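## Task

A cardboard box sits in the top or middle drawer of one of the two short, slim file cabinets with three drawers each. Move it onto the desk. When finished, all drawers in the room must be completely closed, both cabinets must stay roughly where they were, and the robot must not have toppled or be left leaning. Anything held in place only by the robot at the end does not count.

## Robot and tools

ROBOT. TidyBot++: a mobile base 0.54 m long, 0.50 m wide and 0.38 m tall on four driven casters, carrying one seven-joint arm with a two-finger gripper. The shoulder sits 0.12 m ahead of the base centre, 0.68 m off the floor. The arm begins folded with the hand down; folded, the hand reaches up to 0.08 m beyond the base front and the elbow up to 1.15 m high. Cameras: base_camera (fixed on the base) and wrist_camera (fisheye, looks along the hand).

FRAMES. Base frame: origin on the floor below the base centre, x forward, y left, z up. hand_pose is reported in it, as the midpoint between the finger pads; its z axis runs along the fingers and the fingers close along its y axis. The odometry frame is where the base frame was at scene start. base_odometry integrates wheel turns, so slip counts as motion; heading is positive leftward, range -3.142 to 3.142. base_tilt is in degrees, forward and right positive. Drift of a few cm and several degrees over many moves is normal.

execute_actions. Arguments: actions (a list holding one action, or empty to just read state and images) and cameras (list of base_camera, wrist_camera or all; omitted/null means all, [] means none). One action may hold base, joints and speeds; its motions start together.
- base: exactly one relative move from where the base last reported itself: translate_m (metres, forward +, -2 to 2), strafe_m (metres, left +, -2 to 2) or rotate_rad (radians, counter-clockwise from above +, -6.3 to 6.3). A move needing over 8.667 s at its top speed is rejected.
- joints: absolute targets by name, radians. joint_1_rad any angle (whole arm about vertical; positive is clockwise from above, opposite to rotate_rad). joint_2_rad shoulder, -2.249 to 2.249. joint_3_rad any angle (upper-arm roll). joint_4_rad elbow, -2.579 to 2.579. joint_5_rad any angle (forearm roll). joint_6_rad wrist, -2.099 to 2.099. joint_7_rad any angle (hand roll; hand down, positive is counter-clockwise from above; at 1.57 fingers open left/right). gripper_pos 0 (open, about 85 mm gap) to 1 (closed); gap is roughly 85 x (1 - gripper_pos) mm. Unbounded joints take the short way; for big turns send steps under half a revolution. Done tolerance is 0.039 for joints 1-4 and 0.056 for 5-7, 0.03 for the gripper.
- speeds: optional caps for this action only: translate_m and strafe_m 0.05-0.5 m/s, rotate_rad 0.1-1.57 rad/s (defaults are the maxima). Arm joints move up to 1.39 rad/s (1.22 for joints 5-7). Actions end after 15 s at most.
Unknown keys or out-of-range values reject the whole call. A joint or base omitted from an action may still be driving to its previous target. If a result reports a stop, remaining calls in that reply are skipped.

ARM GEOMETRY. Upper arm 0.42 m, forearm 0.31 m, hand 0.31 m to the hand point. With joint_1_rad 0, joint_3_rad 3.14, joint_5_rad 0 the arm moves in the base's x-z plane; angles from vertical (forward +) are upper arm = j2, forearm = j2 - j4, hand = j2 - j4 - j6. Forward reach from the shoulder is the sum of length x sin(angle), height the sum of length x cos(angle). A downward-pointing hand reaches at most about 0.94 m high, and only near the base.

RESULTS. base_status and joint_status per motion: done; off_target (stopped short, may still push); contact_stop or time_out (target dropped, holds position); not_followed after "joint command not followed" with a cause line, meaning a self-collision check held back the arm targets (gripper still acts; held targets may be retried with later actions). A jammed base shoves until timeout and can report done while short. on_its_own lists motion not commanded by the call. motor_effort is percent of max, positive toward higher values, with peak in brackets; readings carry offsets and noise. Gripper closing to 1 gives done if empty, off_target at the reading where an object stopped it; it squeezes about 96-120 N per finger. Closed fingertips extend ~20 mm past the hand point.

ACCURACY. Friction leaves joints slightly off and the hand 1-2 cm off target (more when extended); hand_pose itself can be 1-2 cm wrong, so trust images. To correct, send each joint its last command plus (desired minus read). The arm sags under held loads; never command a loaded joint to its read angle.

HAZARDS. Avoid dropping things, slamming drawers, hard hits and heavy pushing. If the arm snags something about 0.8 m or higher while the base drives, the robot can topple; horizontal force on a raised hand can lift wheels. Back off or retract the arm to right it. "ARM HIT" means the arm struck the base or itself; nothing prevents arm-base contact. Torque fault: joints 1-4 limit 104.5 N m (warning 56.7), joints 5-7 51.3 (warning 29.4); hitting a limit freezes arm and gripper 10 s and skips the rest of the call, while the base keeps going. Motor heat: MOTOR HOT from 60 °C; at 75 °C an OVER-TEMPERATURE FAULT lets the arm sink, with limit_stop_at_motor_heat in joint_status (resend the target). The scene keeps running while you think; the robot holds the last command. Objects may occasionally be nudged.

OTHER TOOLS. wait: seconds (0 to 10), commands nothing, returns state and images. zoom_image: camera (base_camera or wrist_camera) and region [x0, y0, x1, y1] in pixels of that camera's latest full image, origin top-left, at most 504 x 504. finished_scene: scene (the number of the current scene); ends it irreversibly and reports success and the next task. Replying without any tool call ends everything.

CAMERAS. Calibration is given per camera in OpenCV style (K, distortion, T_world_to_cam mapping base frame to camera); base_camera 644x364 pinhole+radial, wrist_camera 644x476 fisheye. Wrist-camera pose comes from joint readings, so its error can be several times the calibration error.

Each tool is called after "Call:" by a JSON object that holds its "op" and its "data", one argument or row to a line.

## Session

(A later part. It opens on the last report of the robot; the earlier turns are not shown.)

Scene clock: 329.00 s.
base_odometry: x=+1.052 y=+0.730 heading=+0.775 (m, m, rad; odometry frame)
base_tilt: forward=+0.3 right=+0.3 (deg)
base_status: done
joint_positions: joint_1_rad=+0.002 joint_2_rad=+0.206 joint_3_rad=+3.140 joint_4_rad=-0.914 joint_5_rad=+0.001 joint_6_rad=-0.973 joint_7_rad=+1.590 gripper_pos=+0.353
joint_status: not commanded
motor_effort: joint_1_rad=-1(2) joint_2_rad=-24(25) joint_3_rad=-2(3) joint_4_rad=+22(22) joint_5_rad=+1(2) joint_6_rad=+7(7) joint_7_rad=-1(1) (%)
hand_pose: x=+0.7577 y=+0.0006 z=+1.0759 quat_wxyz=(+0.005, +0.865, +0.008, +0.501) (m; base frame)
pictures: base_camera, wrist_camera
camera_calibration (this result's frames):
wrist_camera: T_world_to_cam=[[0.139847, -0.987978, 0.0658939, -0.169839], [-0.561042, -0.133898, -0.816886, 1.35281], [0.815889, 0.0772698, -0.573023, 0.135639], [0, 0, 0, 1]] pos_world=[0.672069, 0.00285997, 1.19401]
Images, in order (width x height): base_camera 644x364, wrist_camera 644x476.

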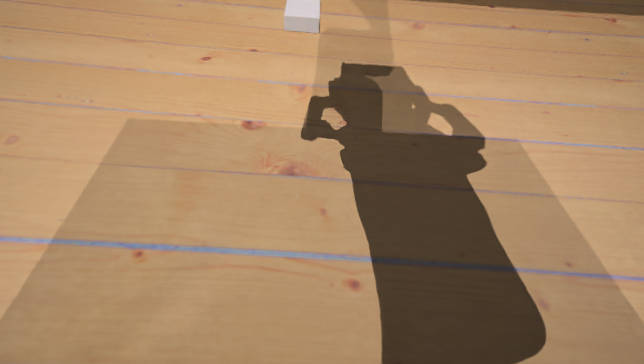

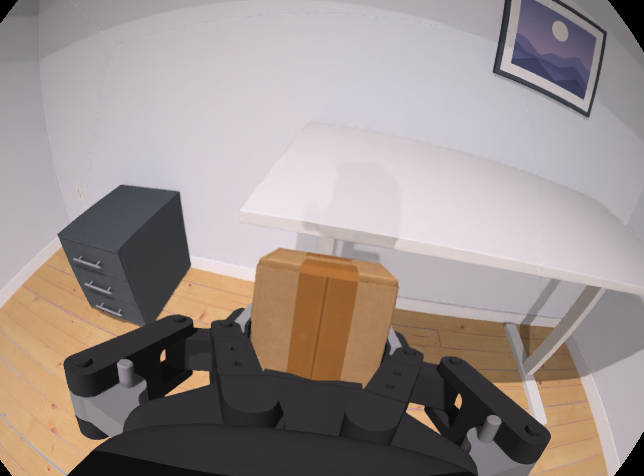

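Call:
{"op": "execute_actions", "data": {
  "actions": [
    {"base":{"strafe_m":-0.42},"joints":{"joint_2_rad":0.35,"joint_4_rad":-0.5,"joint_6_rad":-1.7}}
  ],
  "cameras": []
}}

Call:
{"op": "execute_actions", "data": {
  "actions": [
    {"base":{"translate_m":0.6},"speeds":{"translate_m":0.3}}
  ]
}}

Scene clock: 346.40 s.
base_odometry: x=+1.346 y=+0.430 heading=+0.775 (m, m, rad; odometry frame)
base_tilt: forward=+0.2 right=+0.2 (deg)
base_status: done
joint_positions: joint_1_rad=+0.005 joint_2_rad=+0.335 joint_3_rad=+3.140 joint_4_rad=-0.517 joint_5_rad=+0.001 joint_6_rad=-1.673 joint_7_rad=+1.590 gripper_pos=+0.353
joint_status: all done
motor_effort: joint_1_rad=+0(3) joint_2_rad=-25(25) joint_3_rad=-1(3) joint_4_rad=+17(23) joint_5_rad=+1(0) joint_6_rad=+4(6) joint_7_rad=-1(1) (%)
hand_pose: x=+0.6742 y=-0.0011 z=+1.0319 quat_wxyz=(+0.004, +0.953, +0.007, +0.303) (m; base frame)
pictures: none
No camera images: the call's "cameras" was empty. Leave "cameras" out to get every camera's image.

Scene clock: 349.37 s.
base_odometry: x=+1.775 y=+0.850 heading=+0.774 (m, m, rad; odometry frame)
base_tilt: forward=+0.2 right=+0.3 (deg)
base_status: done
joint_positions: joint_1_rad=+0.005 joint_2_rad=+0.350 joint_3_rad=+3.140 joint_4_rad=-0.515 joint_5_rad=+0.001 joint_6_rad=-1.673 joint_7_rad=+1.590 gripper_pos=+0.353
joint_status: not commanded
motor_effort: joint_1_rad=-1(1) joint_2_rad=-27(28) joint_3_rad=-1(2) joint_4_rad=+17(18) joint_5_rad=+1(1) joint_6_rad=+4(5) joint_7_rad=-1(1) (%)
hand_pose: x=+0.6791 y=-0.0011 z=+1.0247 quat_wxyz=(+0.004, +0.955, +0.007, +0.297) (m; base frame)
pictures: base_camera, wrist_camera
camera_calibration (this result's frames):
wrist_camera: T_world_to_cam=[[0.151019, -0.98853, -0.00148402, -0.095749], [-0.859075, -0.130499, -0.494934, 1.13913], [0.489064, 0.0760193, -0.868929, 0.695745], [0, 0, 0, 1]] pos_world=[0.652791, 0.00111399, 1.1682]
Images, in order (width x height): base_camera 644x364, wrist_camera 644x476.

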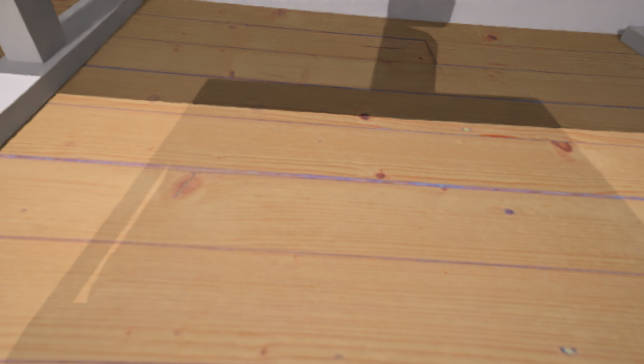

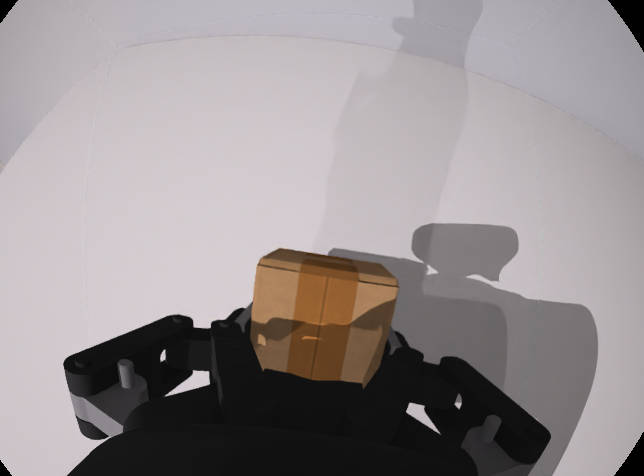

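Call:
{"op": "execute_actions", "data": {
  "actions": [
    {"base":{"translate_m":0.12},"joints":{"joint_6_rad":-2.09},"speeds":{"translate_m":0.2}}
  ],
  "cameras": ["wrist_camera"]
}}

Scene clock: 356.50 s.
base_odometry: x=+1.862 y=+0.934 heading=+0.774 (m, m, rad; odometry frame)
base_tilt: forward=+0.3 right=+0.3 (deg)
base_status: done
joint_positions: joint_1_rad=+0.005 joint_2_rad=+0.322 joint_3_rad=+3.140 joint_4_rad=-0.482 joint_5_rad=+0.001 joint_6_rad=-2.073 joint_7_rad=+1.589 gripper_pos=+0.353
joint_status: all done
motor_effort: joint_1_rad=-1(2) joint_2_rad=-16(26) joint_3_rad=-1(2) joint_4_rad=+9(18) joint_5_rad=+1(1) joint_6_rad=-1(8) joint_7_rad=-1(1) (%)
hand_pose: x=+0.5601 y=-0.0006 z=+0.9984 quat_wxyz=(+0.002, +0.991, +0.007, +0.132) (m; base frame)
pictures: wrist_camera
camera_calibration (this result's frames):
wrist_camera: T_world_to_cam=[[0.141359, -0.988534, -0.0530826, -0.0204119], [-0.974883, -0.129684, -0.181067, 0.775478], [0.172107, 0.0773448, -0.982037, 1.02147], [0, 0, 0, 1]] pos_world=[0.583083, 0.00138353, 1.14245]
Images, in order (width x height): wrist_camera 644x476.

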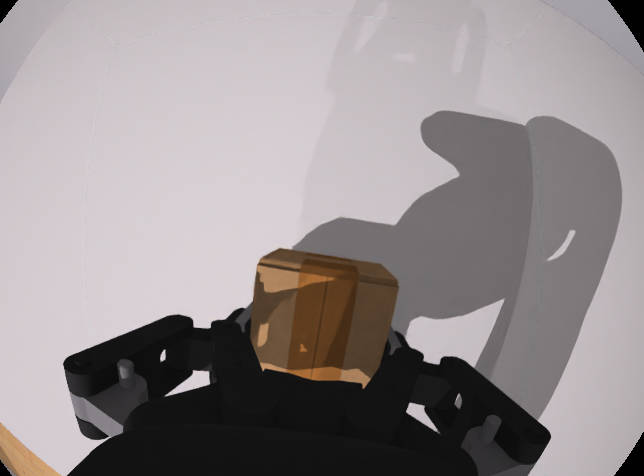

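Call:
{"op": "execute_actions", "data": {
  "actions": [
    {"joints":{"joint_2_rad":0.30,"joint_4_rad":-0.52}}
  ],
  "cameras": []
}}

Call:
{"op": "execute_actions", "data": {
  "actions": [
    {"joints":{"gripper_pos":0.05}}
  ],
  "cameras": ["wrist_camera"]
}}

Scene clock: 363.13 s.
base_odometry: x=+1.862 y=+0.934 heading=+0.774 (m, m, rad; odometry frame)
base_tilt: forward=+0.2 right=+0.2 (deg)
base_status: not commanded
joint_positions: joint_1_rad=+0.005 joint_2_rad=+0.308 joint_3_rad=+3.140 joint_4_rad=-0.503 joint_5_rad=+0.001 joint_6_rad=-2.073 joint_7_rad=+1.589 gripper_pos=+0.353
joint_status: all done
motor_effort: joint_1_rad=-1(1) joint_2_rad=-19(19) joint_3_rad=-1(1) joint_4_rad=+12(13) joint_5_rad=+1(1) joint_6_rad=+0(1) joint_7_rad=-1(0) (%)
hand_pose: x=+0.5538 y=-0.0006 z=+0.9985 quat_wxyz=(+0.002, +0.992, +0.007, +0.129) (m; base frame)
pictures: none
No camera images: the call's "cameras" was empty. Leave "cameras" out to get every camera's image.

Scene clock: 364.20 s.
base_odometry: x=+1.862 y=+0.934 heading=+0.774 (m, m, rad; odometry frame)
base_tilt: forward=+0.2 right=+0.2 (deg)
base_status: not commanded
joint_positions: joint_1_rad=+0.005 joint_2_rad=+0.308 joint_3_rad=+3.140 joint_4_rad=-0.510 joint_5_rad=+0.001 joint_6_rad=-2.073 joint_7_rad=+1.589 gripper_pos=+0.050
joint_status: all done
motor_effort: joint_1_rad=-1(1) joint_2_rad=-20(22) joint_3_rad=-1(1) joint_4_rad=+14(15) joint_5_rad=+1(1) joint_6_rad=+1(1) joint_7_rad=-1(1) (%)
hand_pose: x=+0.5532 y=-0.0006 z=+0.9962 quat_wxyz=(+0.002, +0.992, +0.007, +0.125) (m; base frame)
pictures: wrist_camera
camera_calibration (this result's frames):
wrist_camera: T_world_to_cam=[[0.140651, -0.988531, -0.0549894, -0.0172208], [-0.977207, -0.12969, -0.168071, 0.75665], [0.159012, 0.0773754, -0.98424, 1.02995], [0, 0, 0, 1]] pos_world=[0.578051, 0.00141399, 1.13994]
Images, in order (width x height): wrist_camera 644x476.

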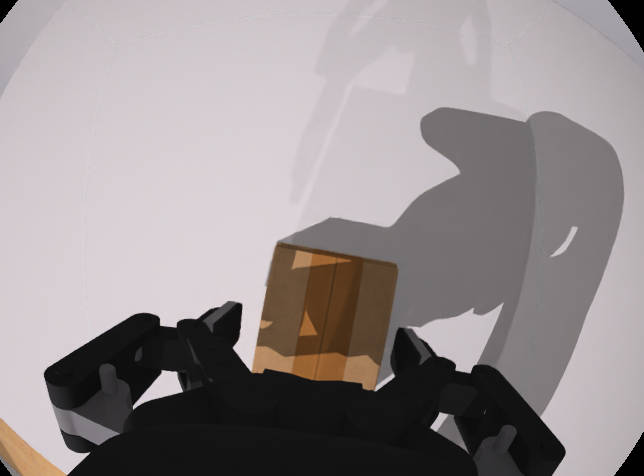

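Back the fingers out along the box.

Call:
{"op": "execute_actions", "data": {
  "actions": [
    {"base":{"translate_m":-0.12},"joints":{"joint_2_rad":0.2,"joint_4_rad":-0.45},"speeds":{"translate_m":0.15}}
  ],
  "cameras": ["wrist_camera"]
}}

Call:
{"op": "finished_scene", "data": {
  "scene": 2
}}

Scene clock: 370.07 s.
base_odometry: x=+1.776 y=+0.850 heading=+0.774 (m, m, rad; odometry frame)
base_tilt: forward=+0.2 right=+0.2 (deg)
base_status: done
joint_positions: joint_1_rad=+0.005 joint_2_rad=+0.195 joint_3_rad=+3.140 joint_4_rad=-0.456 joint_5_rad=+0.001 joint_6_rad=-2.073 joint_7_rad=+1.589 gripper_pos=+0.050
joint_status: all done
motor_effort: joint_1_rad=+0(0) joint_2_rad=-17(27) joint_3_rad=-1(2) joint_4_rad=+13(17) joint_5_rad=+1(1) joint_6_rad=+3(3) joint_7_rad=-1(1) (%)
hand_pose: x=+0.5173 y=-0.0004 z=+1.0603 quat_wxyz=(+0.003, +0.978, +0.007, +0.208) (m; base frame)
pictures: wrist_camera
camera_calibration (this result's frames):
wrist_camera: T_world_to_cam=[[0.147759, -0.988565, -0.0301061, -0.0385471], [-0.935656, -0.129857, -0.328155, 0.880629], [0.320493, 0.0766569, -0.944144, 0.972599], [0, 0, 0, 1]] pos_world=[0.51795, 0.00169331, 1.2061]
Images, in order (width x height): wrist_camera 644x476.

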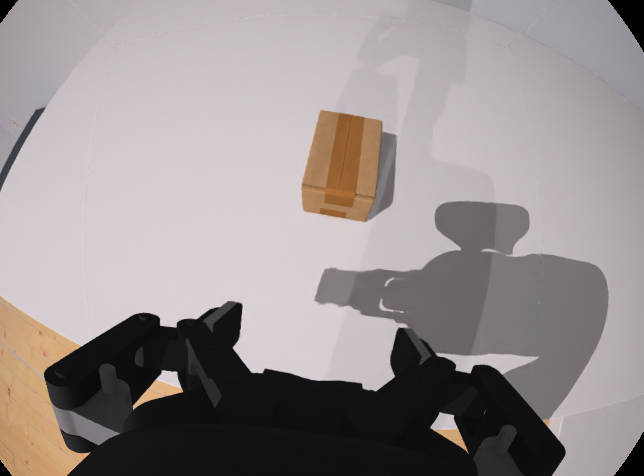

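The scene is finished: the task was done.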